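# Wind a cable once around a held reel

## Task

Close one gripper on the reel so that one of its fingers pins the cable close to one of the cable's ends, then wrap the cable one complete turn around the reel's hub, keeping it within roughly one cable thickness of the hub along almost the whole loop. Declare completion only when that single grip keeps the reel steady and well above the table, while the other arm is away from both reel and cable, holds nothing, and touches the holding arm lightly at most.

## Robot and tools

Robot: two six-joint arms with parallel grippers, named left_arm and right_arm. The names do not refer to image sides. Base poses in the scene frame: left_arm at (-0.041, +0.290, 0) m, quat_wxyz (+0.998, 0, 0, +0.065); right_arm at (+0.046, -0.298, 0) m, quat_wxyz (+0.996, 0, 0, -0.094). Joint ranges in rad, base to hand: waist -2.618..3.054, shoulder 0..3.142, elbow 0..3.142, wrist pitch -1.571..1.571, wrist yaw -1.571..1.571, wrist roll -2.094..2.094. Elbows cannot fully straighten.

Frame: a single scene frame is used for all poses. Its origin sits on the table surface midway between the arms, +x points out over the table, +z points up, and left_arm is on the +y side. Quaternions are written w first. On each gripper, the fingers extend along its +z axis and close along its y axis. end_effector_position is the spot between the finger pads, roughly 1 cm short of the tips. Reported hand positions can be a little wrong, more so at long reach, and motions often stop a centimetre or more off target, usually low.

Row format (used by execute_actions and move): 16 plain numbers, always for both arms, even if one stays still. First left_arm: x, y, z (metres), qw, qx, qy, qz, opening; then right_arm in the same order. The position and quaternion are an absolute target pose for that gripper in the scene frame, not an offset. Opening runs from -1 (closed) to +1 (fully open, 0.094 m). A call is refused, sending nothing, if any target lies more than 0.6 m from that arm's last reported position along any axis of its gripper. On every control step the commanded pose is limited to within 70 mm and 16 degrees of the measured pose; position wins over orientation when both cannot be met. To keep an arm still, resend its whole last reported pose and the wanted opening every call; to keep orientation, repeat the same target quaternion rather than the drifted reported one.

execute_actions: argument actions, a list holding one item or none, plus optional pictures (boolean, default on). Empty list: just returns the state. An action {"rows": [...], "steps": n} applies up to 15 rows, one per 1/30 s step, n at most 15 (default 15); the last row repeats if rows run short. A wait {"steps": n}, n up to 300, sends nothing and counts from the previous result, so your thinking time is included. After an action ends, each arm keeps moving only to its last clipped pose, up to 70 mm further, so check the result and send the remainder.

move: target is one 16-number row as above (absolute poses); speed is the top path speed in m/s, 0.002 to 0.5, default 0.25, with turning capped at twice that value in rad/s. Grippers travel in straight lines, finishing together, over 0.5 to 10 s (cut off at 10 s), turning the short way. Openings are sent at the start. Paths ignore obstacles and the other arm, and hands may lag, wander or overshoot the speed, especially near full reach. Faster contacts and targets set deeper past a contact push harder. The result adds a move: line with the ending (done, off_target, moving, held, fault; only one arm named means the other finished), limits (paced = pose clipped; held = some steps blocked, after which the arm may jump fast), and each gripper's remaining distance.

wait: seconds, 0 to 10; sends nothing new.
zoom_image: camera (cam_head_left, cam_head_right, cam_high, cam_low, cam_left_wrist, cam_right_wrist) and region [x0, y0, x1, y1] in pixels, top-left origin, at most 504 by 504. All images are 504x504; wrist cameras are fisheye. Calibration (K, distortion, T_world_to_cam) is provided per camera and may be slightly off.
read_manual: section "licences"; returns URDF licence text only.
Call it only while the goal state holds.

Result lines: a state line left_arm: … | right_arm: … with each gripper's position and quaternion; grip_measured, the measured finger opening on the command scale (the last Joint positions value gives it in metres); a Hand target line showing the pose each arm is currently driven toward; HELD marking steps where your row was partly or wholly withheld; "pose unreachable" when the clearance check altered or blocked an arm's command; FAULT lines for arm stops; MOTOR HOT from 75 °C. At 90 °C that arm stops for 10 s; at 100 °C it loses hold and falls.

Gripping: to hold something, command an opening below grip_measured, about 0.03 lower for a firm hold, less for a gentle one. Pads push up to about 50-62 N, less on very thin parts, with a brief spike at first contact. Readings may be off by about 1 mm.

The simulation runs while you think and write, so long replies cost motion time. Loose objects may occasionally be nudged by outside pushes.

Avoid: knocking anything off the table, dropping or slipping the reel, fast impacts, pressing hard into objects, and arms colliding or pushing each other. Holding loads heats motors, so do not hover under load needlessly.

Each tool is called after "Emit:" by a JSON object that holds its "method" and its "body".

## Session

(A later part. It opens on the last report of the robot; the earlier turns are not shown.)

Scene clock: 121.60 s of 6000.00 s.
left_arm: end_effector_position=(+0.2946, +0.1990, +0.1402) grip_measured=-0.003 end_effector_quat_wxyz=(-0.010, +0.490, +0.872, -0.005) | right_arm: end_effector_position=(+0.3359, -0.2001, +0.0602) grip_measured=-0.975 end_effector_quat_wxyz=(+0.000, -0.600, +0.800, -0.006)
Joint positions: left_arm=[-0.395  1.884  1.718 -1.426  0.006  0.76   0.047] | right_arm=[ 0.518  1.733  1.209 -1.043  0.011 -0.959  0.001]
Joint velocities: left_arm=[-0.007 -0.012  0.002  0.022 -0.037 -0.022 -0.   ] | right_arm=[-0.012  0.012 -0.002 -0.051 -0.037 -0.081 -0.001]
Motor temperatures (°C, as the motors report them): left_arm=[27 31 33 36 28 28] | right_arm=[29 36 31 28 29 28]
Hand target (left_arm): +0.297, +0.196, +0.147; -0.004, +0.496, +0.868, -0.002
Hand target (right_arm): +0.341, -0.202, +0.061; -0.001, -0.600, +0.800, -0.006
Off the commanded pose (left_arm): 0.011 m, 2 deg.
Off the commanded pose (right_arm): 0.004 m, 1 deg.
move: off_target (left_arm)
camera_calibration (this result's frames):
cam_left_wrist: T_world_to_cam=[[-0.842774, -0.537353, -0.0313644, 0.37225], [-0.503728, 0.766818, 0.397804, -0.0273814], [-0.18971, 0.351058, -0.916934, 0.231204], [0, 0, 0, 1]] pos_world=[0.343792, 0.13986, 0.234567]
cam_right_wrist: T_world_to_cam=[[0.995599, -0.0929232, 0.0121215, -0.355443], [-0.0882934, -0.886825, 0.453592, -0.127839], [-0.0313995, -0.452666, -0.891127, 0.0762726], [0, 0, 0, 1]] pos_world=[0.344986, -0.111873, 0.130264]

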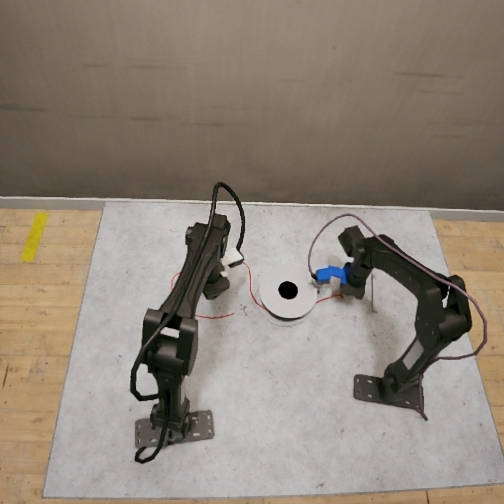

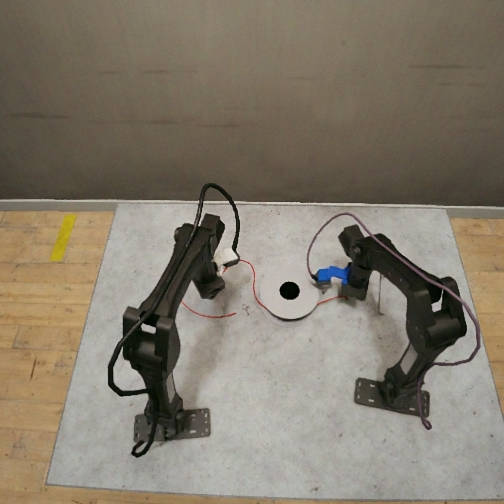

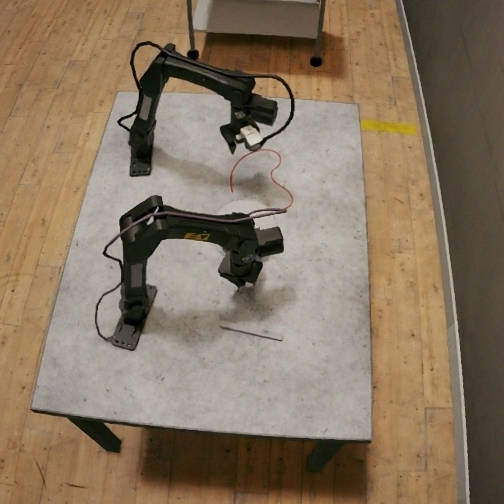

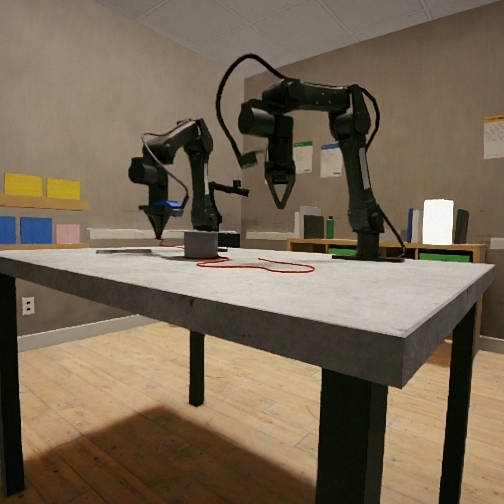

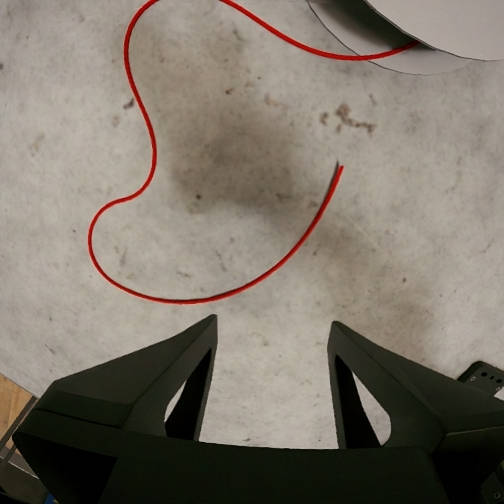

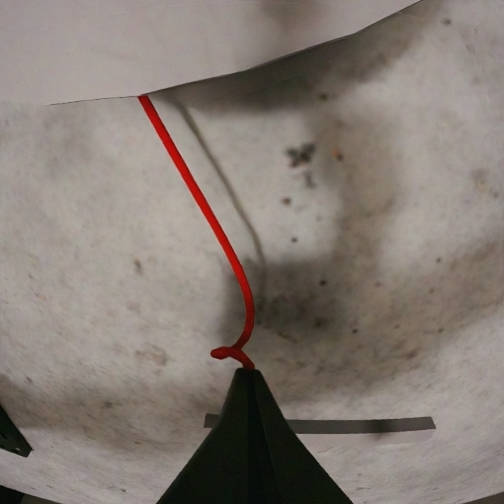

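Emit:
{"method": "move", "body": {"target": [0.411,0.19,0.05,0,0.5,0.866,0,0,0.34,-0.2,0.06,0,-0.6,0.8,0,-1]}}

Emit:
{"method": "move", "body": {"target": [0.411,0.19,0.007,0,0.5,0.866,0,0,0.34,-0.2,0.06,0,-0.6,0.8,0,-1], "speed": 0.1}}

Emit:
{"method": "move", "body": {"target": [0.411,0.19,0.007,0,0.5,0.866,0,-1,0.34,-0.2,0.06,0,-0.6,0.8,0,-1]}}

Emit:
{"method": "move", "body": {"target": [0.3,0.2,0.05,0,0.5,0.866,0,-1,0.4,-0.2,0.06,0,-0.6,0.8,0,-1], "speed": 0.1}}

Scene clock: 129.90 s of 6000.00 s.
left_arm: end_effector_position=(+0.4029, +0.1857, +0.0411) grip_measured=-0.003 end_effector_quat_wxyz=(-0.011, +0.501, +0.865, -0.004) | right_arm: end_effector_position=(+0.3359, -0.2001, +0.0602) grip_measured=-0.975 end_effector_quat_wxyz=(+0.000, -0.601, +0.799, -0.006)
Joint positions: left_arm=[-0.362  2.374  2.083 -1.305  0.001  0.818  0.047] | right_arm=[ 0.518  1.733  1.209 -1.043  0.011 -0.961  0.001]
Joint velocities: left_arm=[-0.002  0.002  0.002  0.007  0.066  0.051  0.001] | right_arm=[ 0.007  0.002  0.007  0.022 -0.066  0.037 -0.   ]
Motor temperatures (°C, as the motors report them): left_arm=[27 32 33 35 28 28] | right_arm=[29 35 31 28 29 28]
Hand target (left_arm): +0.410, +0.188, +0.049; +0.000, +0.500, +0.866, +0.000
Hand target (right_arm): +0.340, -0.200, +0.060; +0.000, -0.600, +0.800, -0.000
Off the commanded pose (left_arm): 0.013 m, 1 deg.
Off the commanded pose (right_arm): 0.004 m, 1 deg.
After step 180, 1.10 s passed at rest.
move: off_target (left_arm)
camera_calibration (this result's frames):
cam_left_wrist: T_world_to_cam=[[-0.856336, -0.51546, -0.031463, 0.454651], [-0.483104, 0.778075, 0.40151, 0.0662214], [-0.182482, 0.359027, -0.915314, 0.16108], [0, 0, 0, 1]] pos_world=[0.45072, 0.124997, 0.135155]
cam_right_wrist: T_world_to_cam=[[0.99581, -0.0906441, 0.0121035, -0.355056], [-0.0862546, -0.887017, 0.453609, -0.128563], [-0.030381, -0.452752, -0.891119, 0.0759127], [0, 0, 0, 1]] pos_world=[0.344786, -0.111852, 0.130262]

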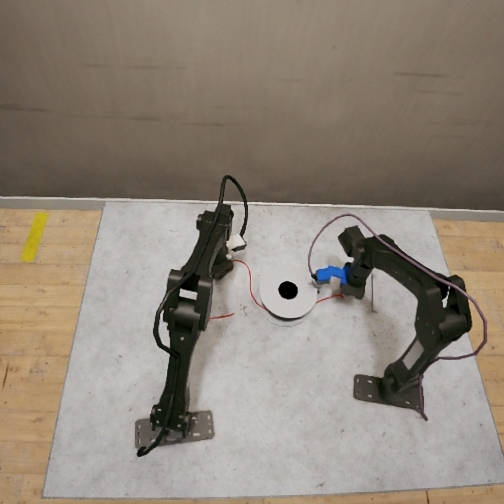

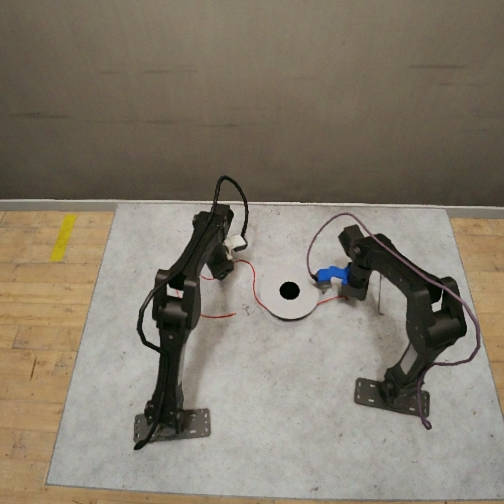

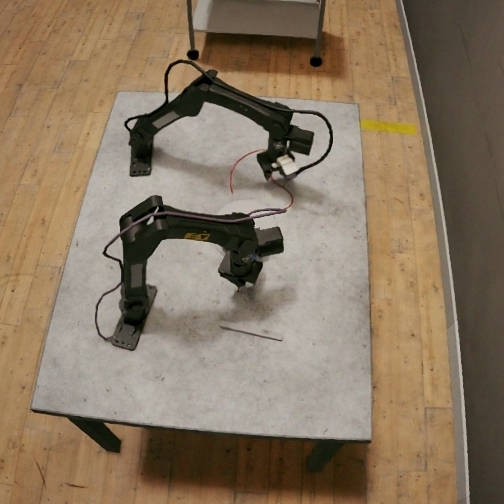

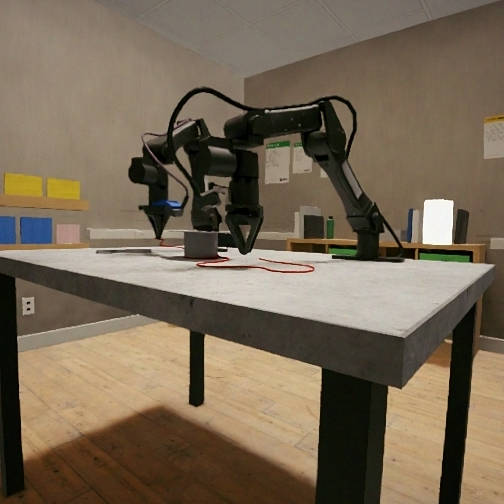

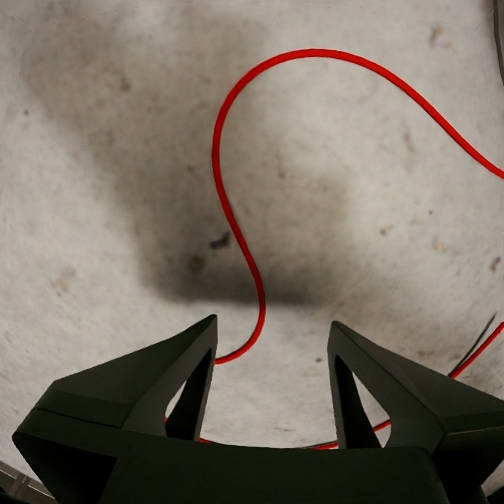

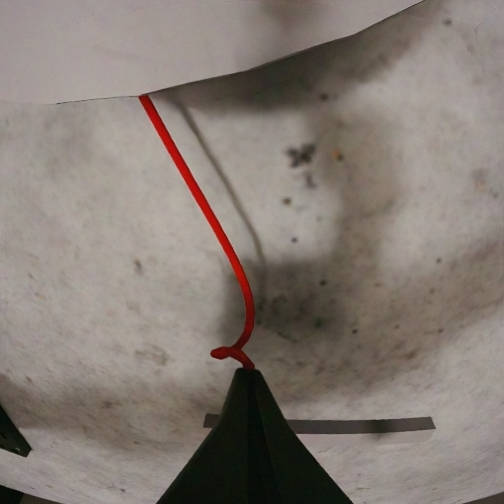

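Scene clock: 130.87 s of 6000.00 s.
left_arm: end_effector_position=(+0.4110, +0.1838, +0.0128) grip_measured=-0.003 end_effector_quat_wxyz=(+0.003, +0.503, +0.864, +0.000) | right_arm: end_effector_position=(+0.3359, -0.2001, +0.0602) grip_measured=-0.975 end_effector_quat_wxyz=(+0.000, -0.601, +0.799, -0.006)
Joint positions: left_arm=[-0.362  2.392  2.003 -1.176  0.001  0.821  0.047] | right_arm=[ 0.518  1.733  1.209 -1.043  0.011 -0.961  0.001]
Joint velocities: left_arm=[ 0.007 -0.002  0.007  0.037  0.007  0.022  0.   ] | right_arm=[-0.002 -0.017 -0.002 -0.007 -0.022 -0.037  0.   ]
Motor temperatures (°C, as the motors report them): left_arm=[27 33 33 35 28 28] | right_arm=[29 35 31 28 29 28]
Hand target (left_arm): +0.411, +0.190, +0.007; -0.000, +0.500, +0.866, +0.000
Hand target (right_arm): +0.340, -0.200, +0.060; +0.000, -0.600, +0.800, -0.000
Off the commanded pose (left_arm): 0.008 m, 1 deg.
Off the commanded pose (right_arm): 0.004 m, 1 deg.
move: done
camera_calibration (this result's frames):
cam_left_wrist: T_world_to_cam=[[-0.857052, -0.512469, -0.0532651, 0.459807], [-0.491647, 0.782524, 0.38202, 0.0859034], [-0.154092, 0.353598, -0.922618, 0.126776], [0, 0, 0, 1]] pos_world=[0.455848, 0.123587, 0.108641]
cam_right_wrist: T_world_to_cam=[[0.99581, -0.0906441, 0.0121035, -0.355056], [-0.0862546, -0.887017, 0.453609, -0.128563], [-0.030381, -0.452752, -0.891119, 0.0759127], [0, 0, 0, 1]] pos_world=[0.344786, -0.111852, 0.130262]

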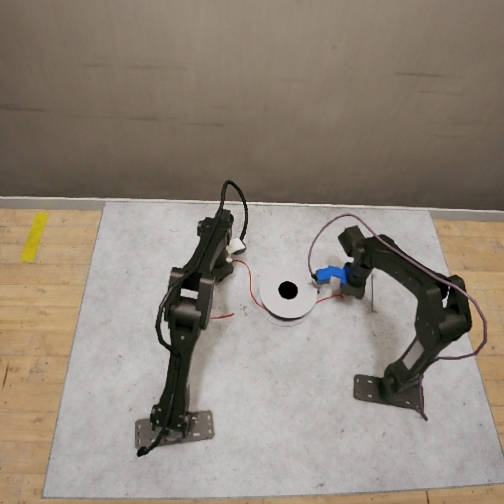

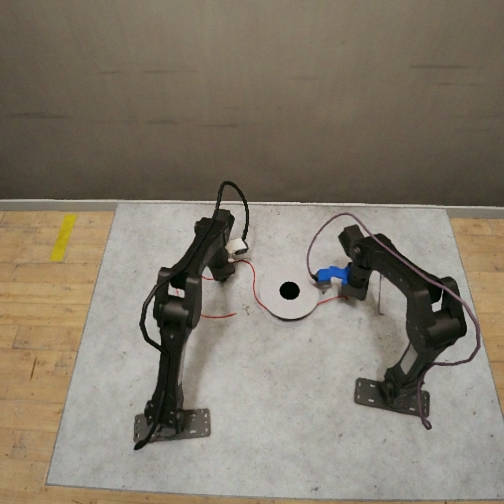

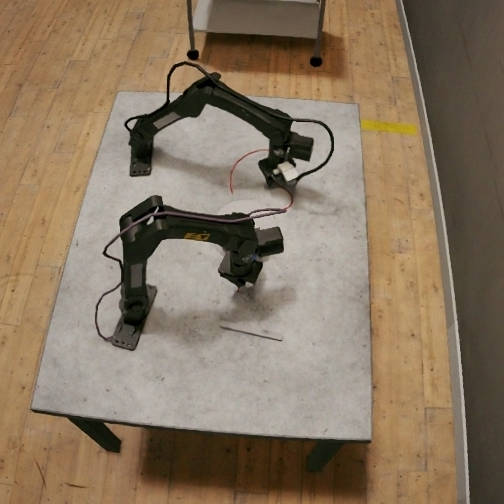

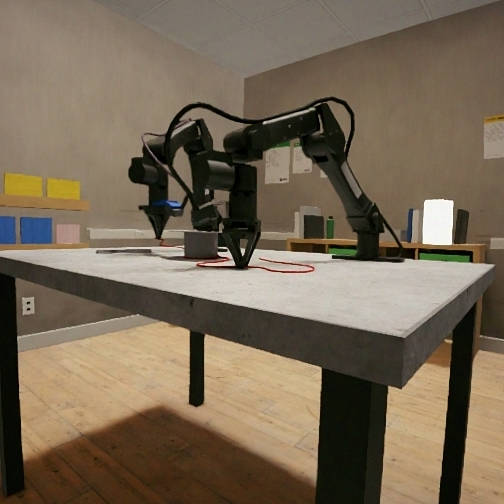

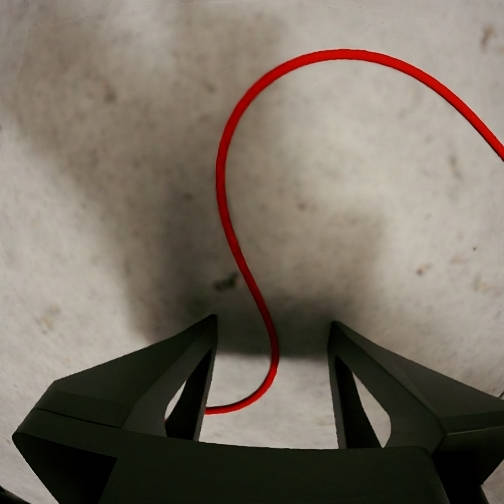

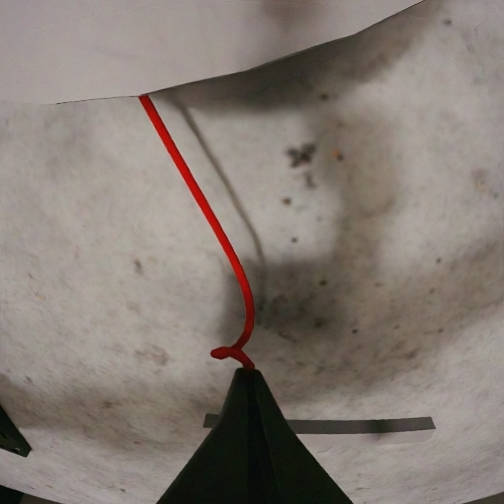

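Scene clock: 131.57 s of 6000.00 s.
left_arm: end_effector_position=(+0.4114, +0.1837, +0.0128) grip_measured=-0.958 end_effector_quat_wxyz=(+0.004, +0.503, +0.864, +0.001) | right_arm: end_effector_position=(+0.3359, -0.2001, +0.0602) grip_measured=-0.975 end_effector_quat_wxyz=(+0.000, -0.601, +0.799, -0.006)
Joint positions: left_arm=[-0.362  2.392  2.003 -1.175  0.001  0.822  0.002] | right_arm=[ 0.518  1.733  1.209 -1.043  0.011 -0.961  0.001]
Joint velocities: left_arm=[ 0.012  0.002  0.012  0.022  0.007 -0.022 -0.001] | right_arm=[ 0.007 -0.007 -0.002 -0.037 -0.051 -0.037 -0.   ]
Motor temperatures (°C, as the motors report them): left_arm=[27 33 33 35 28 28] | right_arm=[29 35 31 28 29 28]
Hand target (left_arm): +0.411, +0.190, +0.007; -0.000, +0.500, +0.866, -0.000
Hand target (right_arm): +0.340, -0.200, +0.060; +0.000, -0.600, +0.800, -0.000
Off the commanded pose (left_arm): 0.009 m, 1 deg.
Off the commanded pose (right_arm): 0.004 m, 1 deg.
move: done
camera_calibration (this result's frames):
cam_left_wrist: T_world_to_cam=[[-0.857168, -0.512161, -0.0543598, 0.460084], [-0.491916, 0.782845, 0.381016, 0.0862167], [-0.152586, 0.353335, -0.922969, 0.1263], [0, 0, 0, 1]] pos_world=[0.456052, 0.123516, 0.108731]
cam_right_wrist: T_world_to_cam=[[0.99581, -0.0906441, 0.0121035, -0.355056], [-0.0862546, -0.887017, 0.453609, -0.128563], [-0.030381, -0.452752, -0.891119, 0.0759127], [0, 0, 0, 1]] pos_world=[0.344786, -0.111852, 0.130262]

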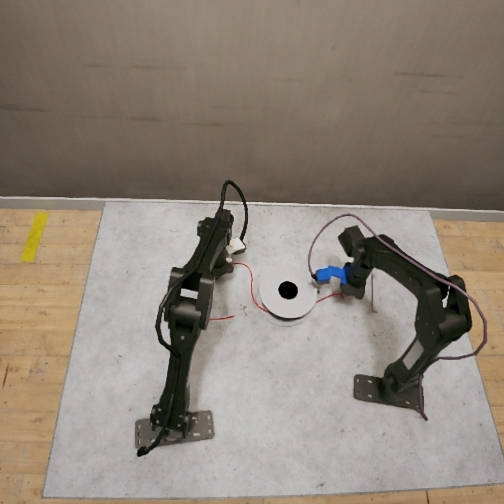

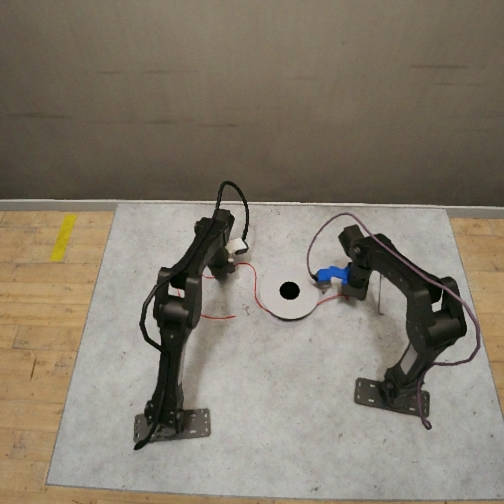

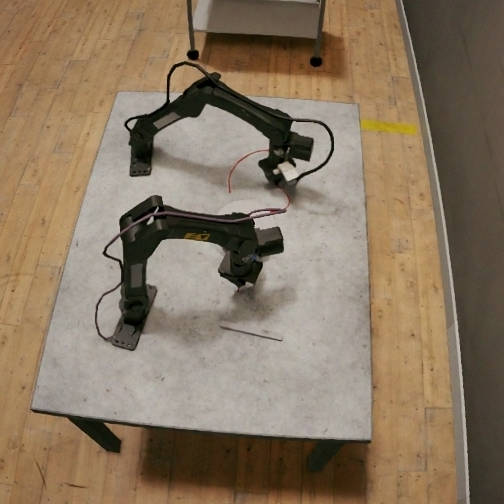

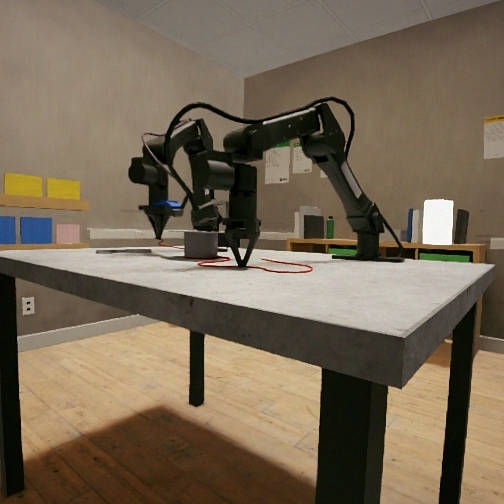

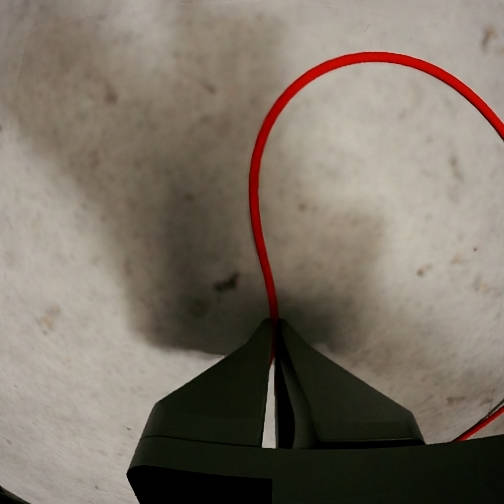

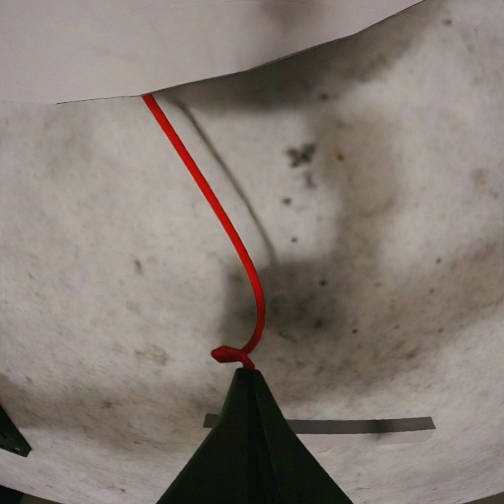

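Scene clock: 133.20 s of 6000.00 s.
left_arm: end_effector_position=(+0.3032, +0.2048, +0.0479) grip_measured=-0.958 end_effector_quat_wxyz=(-0.008, +0.498, +0.867, -0.003) | right_arm: end_effector_position=(+0.3973, -0.1991, +0.0607) grip_measured=-0.975 end_effector_quat_wxyz=(+0.002, -0.601, +0.799, -0.007)
Joint positions: left_arm=[-0.375  1.942  1.427 -1.073  0.001  0.797  0.002] | right_arm=[ 0.466  1.945  1.483 -1.1    0.011 -1.011  0.001]
Joint velocities: left_arm=[ 0.002 -0.002 -0.002  0.022  0.051  0.022 -0.   ] | right_arm=[-0.012  0.002 -0.002 -0.022 -0.037 -0.051  0.   ]
Motor temperatures (°C, as the motors report them): left_arm=[27 33 33 35 28 28] | right_arm=[29 35 31 28 29 28]
Hand target (left_arm): +0.301, +0.202, +0.051; -0.000, +0.500, +0.866, -0.000
Hand target (right_arm): +0.400, -0.200, +0.061; +0.000, -0.600, +0.800, -0.001
Off the commanded pose (left_arm): 0.006 m, 1 deg.
Off the commanded pose (right_arm): 0.003 m, 1 deg.
move: done
camera_calibration (this result's frames):
cam_left_wrist: T_world_to_cam=[[-0.852123, -0.522003, -0.037401, 0.37965], [-0.492043, 0.774771, 0.397019, 0.00405508], [-0.178268, 0.356712, -0.917048, 0.141515], [0, 0, 0, 1]] pos_world=[0.350731, 0.144556, 0.142365]
cam_right_wrist: T_world_to_cam=[[0.995608, -0.0921814, 0.0163199, -0.416605], [-0.0895711, -0.887331, 0.45235, -0.121275], [-0.0272171, -0.451826, -0.891691, 0.0776621], [0, 0, 0, 1]] pos_world=[0.406026, -0.110925, 0.130908]

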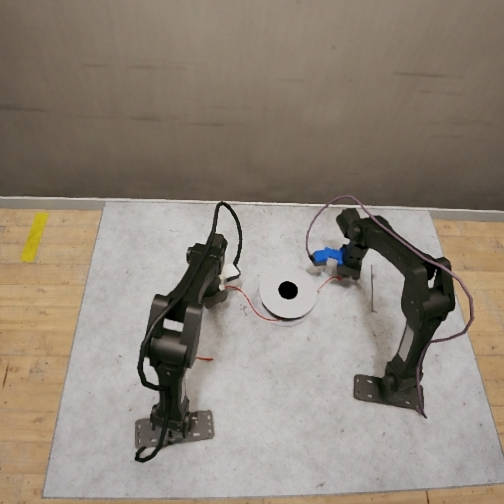

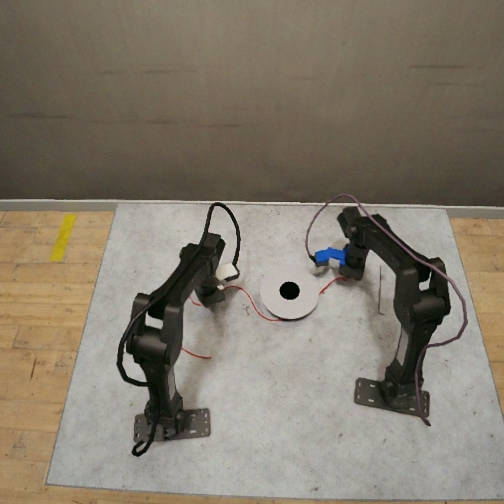

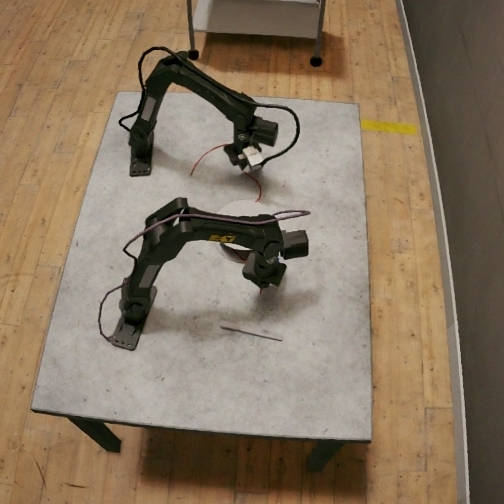

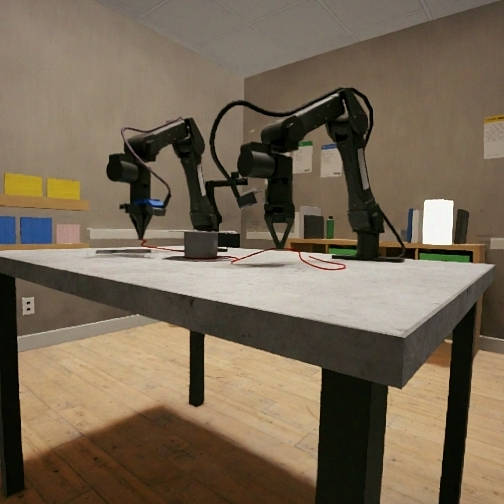

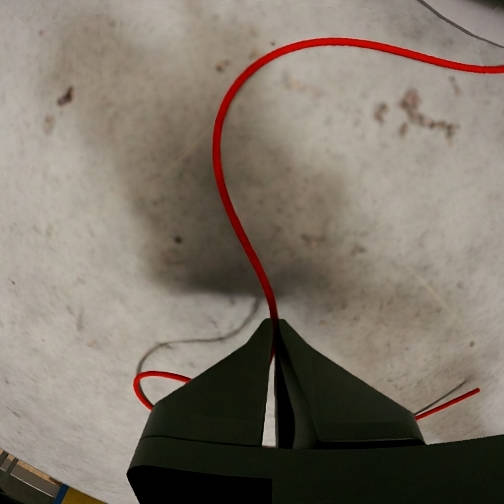

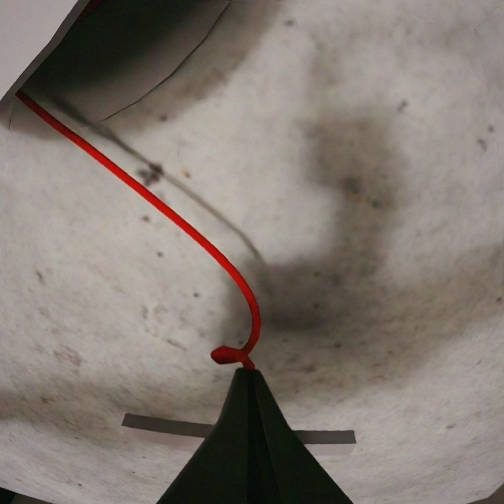

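Emit:
{"method": "move", "body": {"target": [0.17,0.25,0.05,0,0.7,0.714,0,-1,0.46,-0.15,0.065,0,-0.5,0.866,0,-1], "speed": 0.08}}

Emit:
{"method": "move", "body": {"target": [0.1,0.2,0.05,0,0.7,0.714,0,-1,0.48,0.0,0.07,0.1,-0.5,0.86,0.1,-1], "speed": 0.1}}

Scene clock: 140.10 s of 6000.00 s.
left_arm: end_effector_position=(+0.1763, +0.2488, +0.0505) grip_measured=-0.958 end_effector_quat_wxyz=(+0.000, +0.701, +0.713, -0.000) | right_arm: end_effector_position=(+0.4595, -0.1564, +0.0670) grip_measured=-0.975 end_effector_quat_wxyz=(+0.002, -0.500, +0.866, -0.006)
Joint positions: left_arm=[-0.322  1.427  0.86  -1.004  0.     1.362  0.002] | right_arm=[ 0.521  2.238  1.956 -1.283  0.011 -0.715  0.001]
Joint velocities: left_arm=[ 0.012 -0.012 -0.007 -0.051 -0.007  0.022  0.   ] | right_arm=[-0.002  0.007  0.002 -0.066  0.066  0.081  0.001]
Motor temperatures (°C, as the motors report them): left_arm=[27 34 32 35 28 28] | right_arm=[29 35 31 28 29 28]
Hand target (left_arm): +0.171, +0.252, +0.051; +0.000, +0.700, +0.714, +0.000
Hand target (right_arm): +0.460, -0.150, +0.066; +0.001, -0.500, +0.866, +0.001
Off the commanded pose (left_arm): 0.006 m, 0 deg.
Off the commanded pose (right_arm): 0.007 m, 1 deg.
move: done
camera_calibration (this result's frames):
cam_left_wrist: T_world_to_cam=[[-0.998015, -0.0388788, -0.0495437, 0.200751], [-0.0550473, 0.920698, 0.386374, -0.206341], [0.030593, 0.388335, -0.92101, 0.0611753], [0, 0, 0, 1]] pos_world=[0.187123, 0.174026, 0.146014]
cam_right_wrist: T_world_to_cam=[[0.944572, -0.327961, 0.0149716, -0.488023], [-0.29916, -0.841045, 0.450718, 0.0229203], [-0.135226, -0.430215, -0.892541, 0.15734], [0, 0, 0, 1]] pos_world=[0.489106, -0.0730856, 0.137408]

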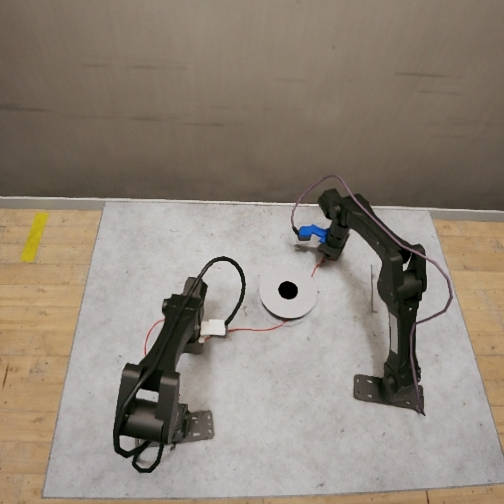

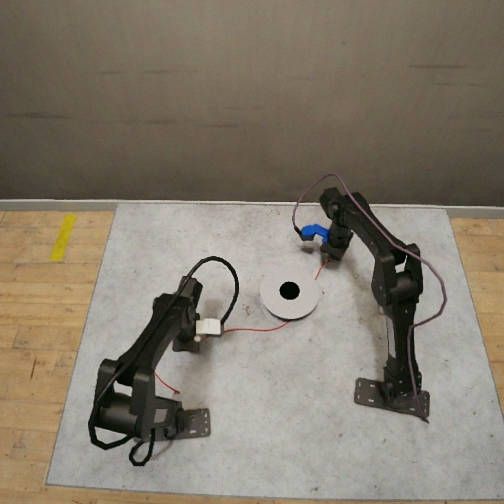

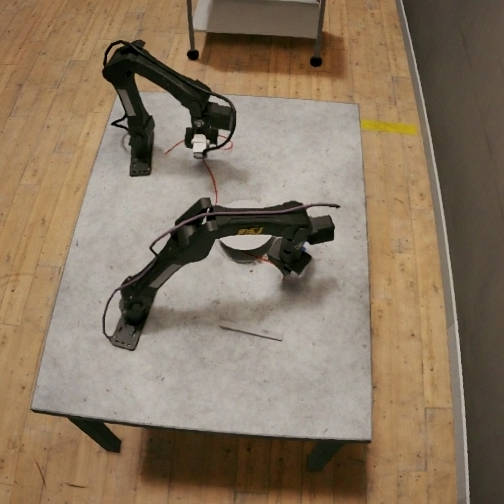

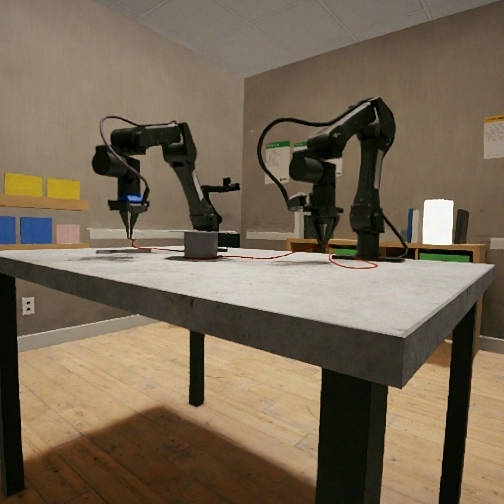

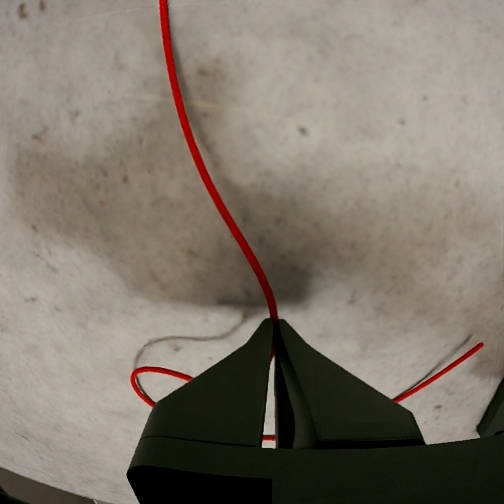

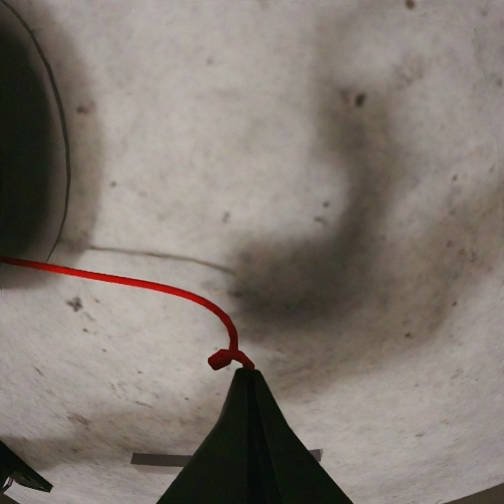

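Scene clock: 142.13 s of 6000.00 s.
left_arm: end_effector_position=(+0.1060, +0.1986, +0.0509) grip_measured=-0.958 end_effector_quat_wxyz=(+0.002, +0.699, +0.715, +0.001) | right_arm: end_effector_position=(+0.4765, -0.0080, +0.0716) grip_measured=-0.975 end_effector_quat_wxyz=(+0.094, -0.498, +0.858, +0.090)
Joint positions: left_arm=[-0.695  1.218  0.709 -1.058 -0.002  0.984  0.002] | right_arm=[ 0.719  2.43   2.276 -1.225 -0.179 -0.504  0.001]
Joint velocities: left_arm=[-0.002 -0.002 -0.002 -0.051  0.022 -0.007  0.   ] | right_arm=[-0.012 -0.007  0.002 -0.007  0.066 -0.037 -0.001]
Motor temperatures (°C, as the motors report them): left_arm=[27 33 32 34 28 28] | right_arm=[29 35 31 28 29 28]
Hand target (left_arm): +0.098, +0.201, +0.050; -0.003, +0.700, +0.714, -0.000
Hand target (right_arm): +0.479, +0.000, +0.072; +0.102, -0.497, +0.856, +0.101
Off the commanded pose (left_arm): 0.006 m, 0 deg.
Off the commanded pose (right_arm): 0.009 m, 1 deg.
move: done
camera_calibration (this result's frames):
cam_left_wrist: T_world_to_cam=[[-0.997584, -0.0434624, -0.0541967, 0.12974], [-0.06107, 0.920517, 0.385901, -0.16347], [0.0331167, 0.388279, -0.920947, 0.0828536], [0, 0, 0, 1]] pos_world=[0.1167, 0.123945, 0.146418]
cam_right_wrist: T_world_to_cam=[[0.946354, -0.323008, -0.00891819, -0.454559], [-0.31474, -0.927676, 0.200887, 0.175388], [-0.0731613, -0.187303, -0.979574, 0.20618], [0, 0, 0, 1]] pos_world=[0.50046, 0.0544952, 0.162682]

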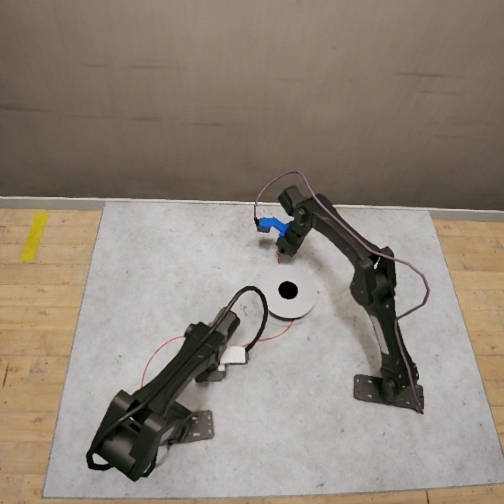

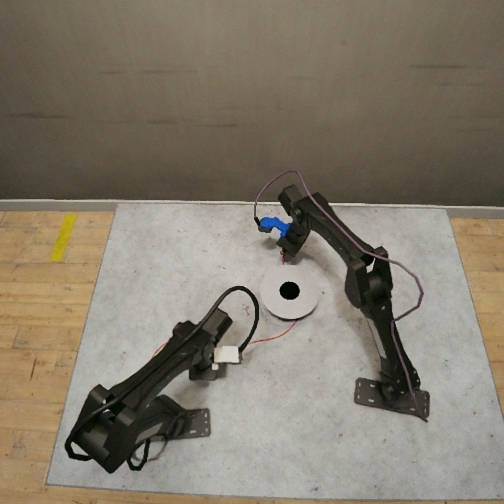

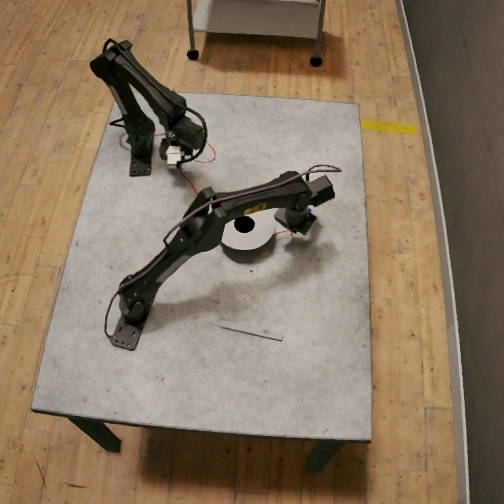

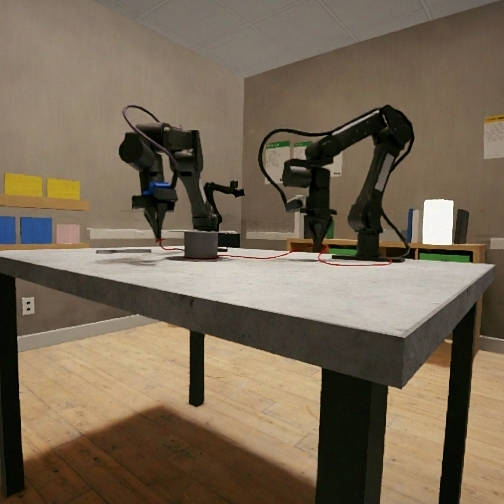

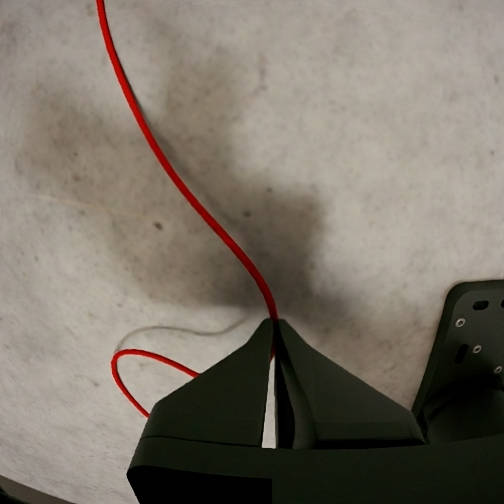

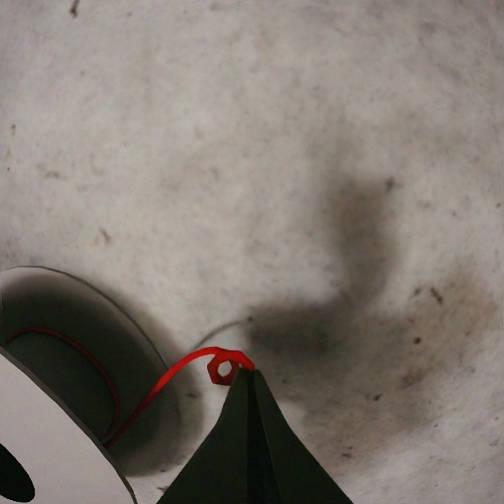

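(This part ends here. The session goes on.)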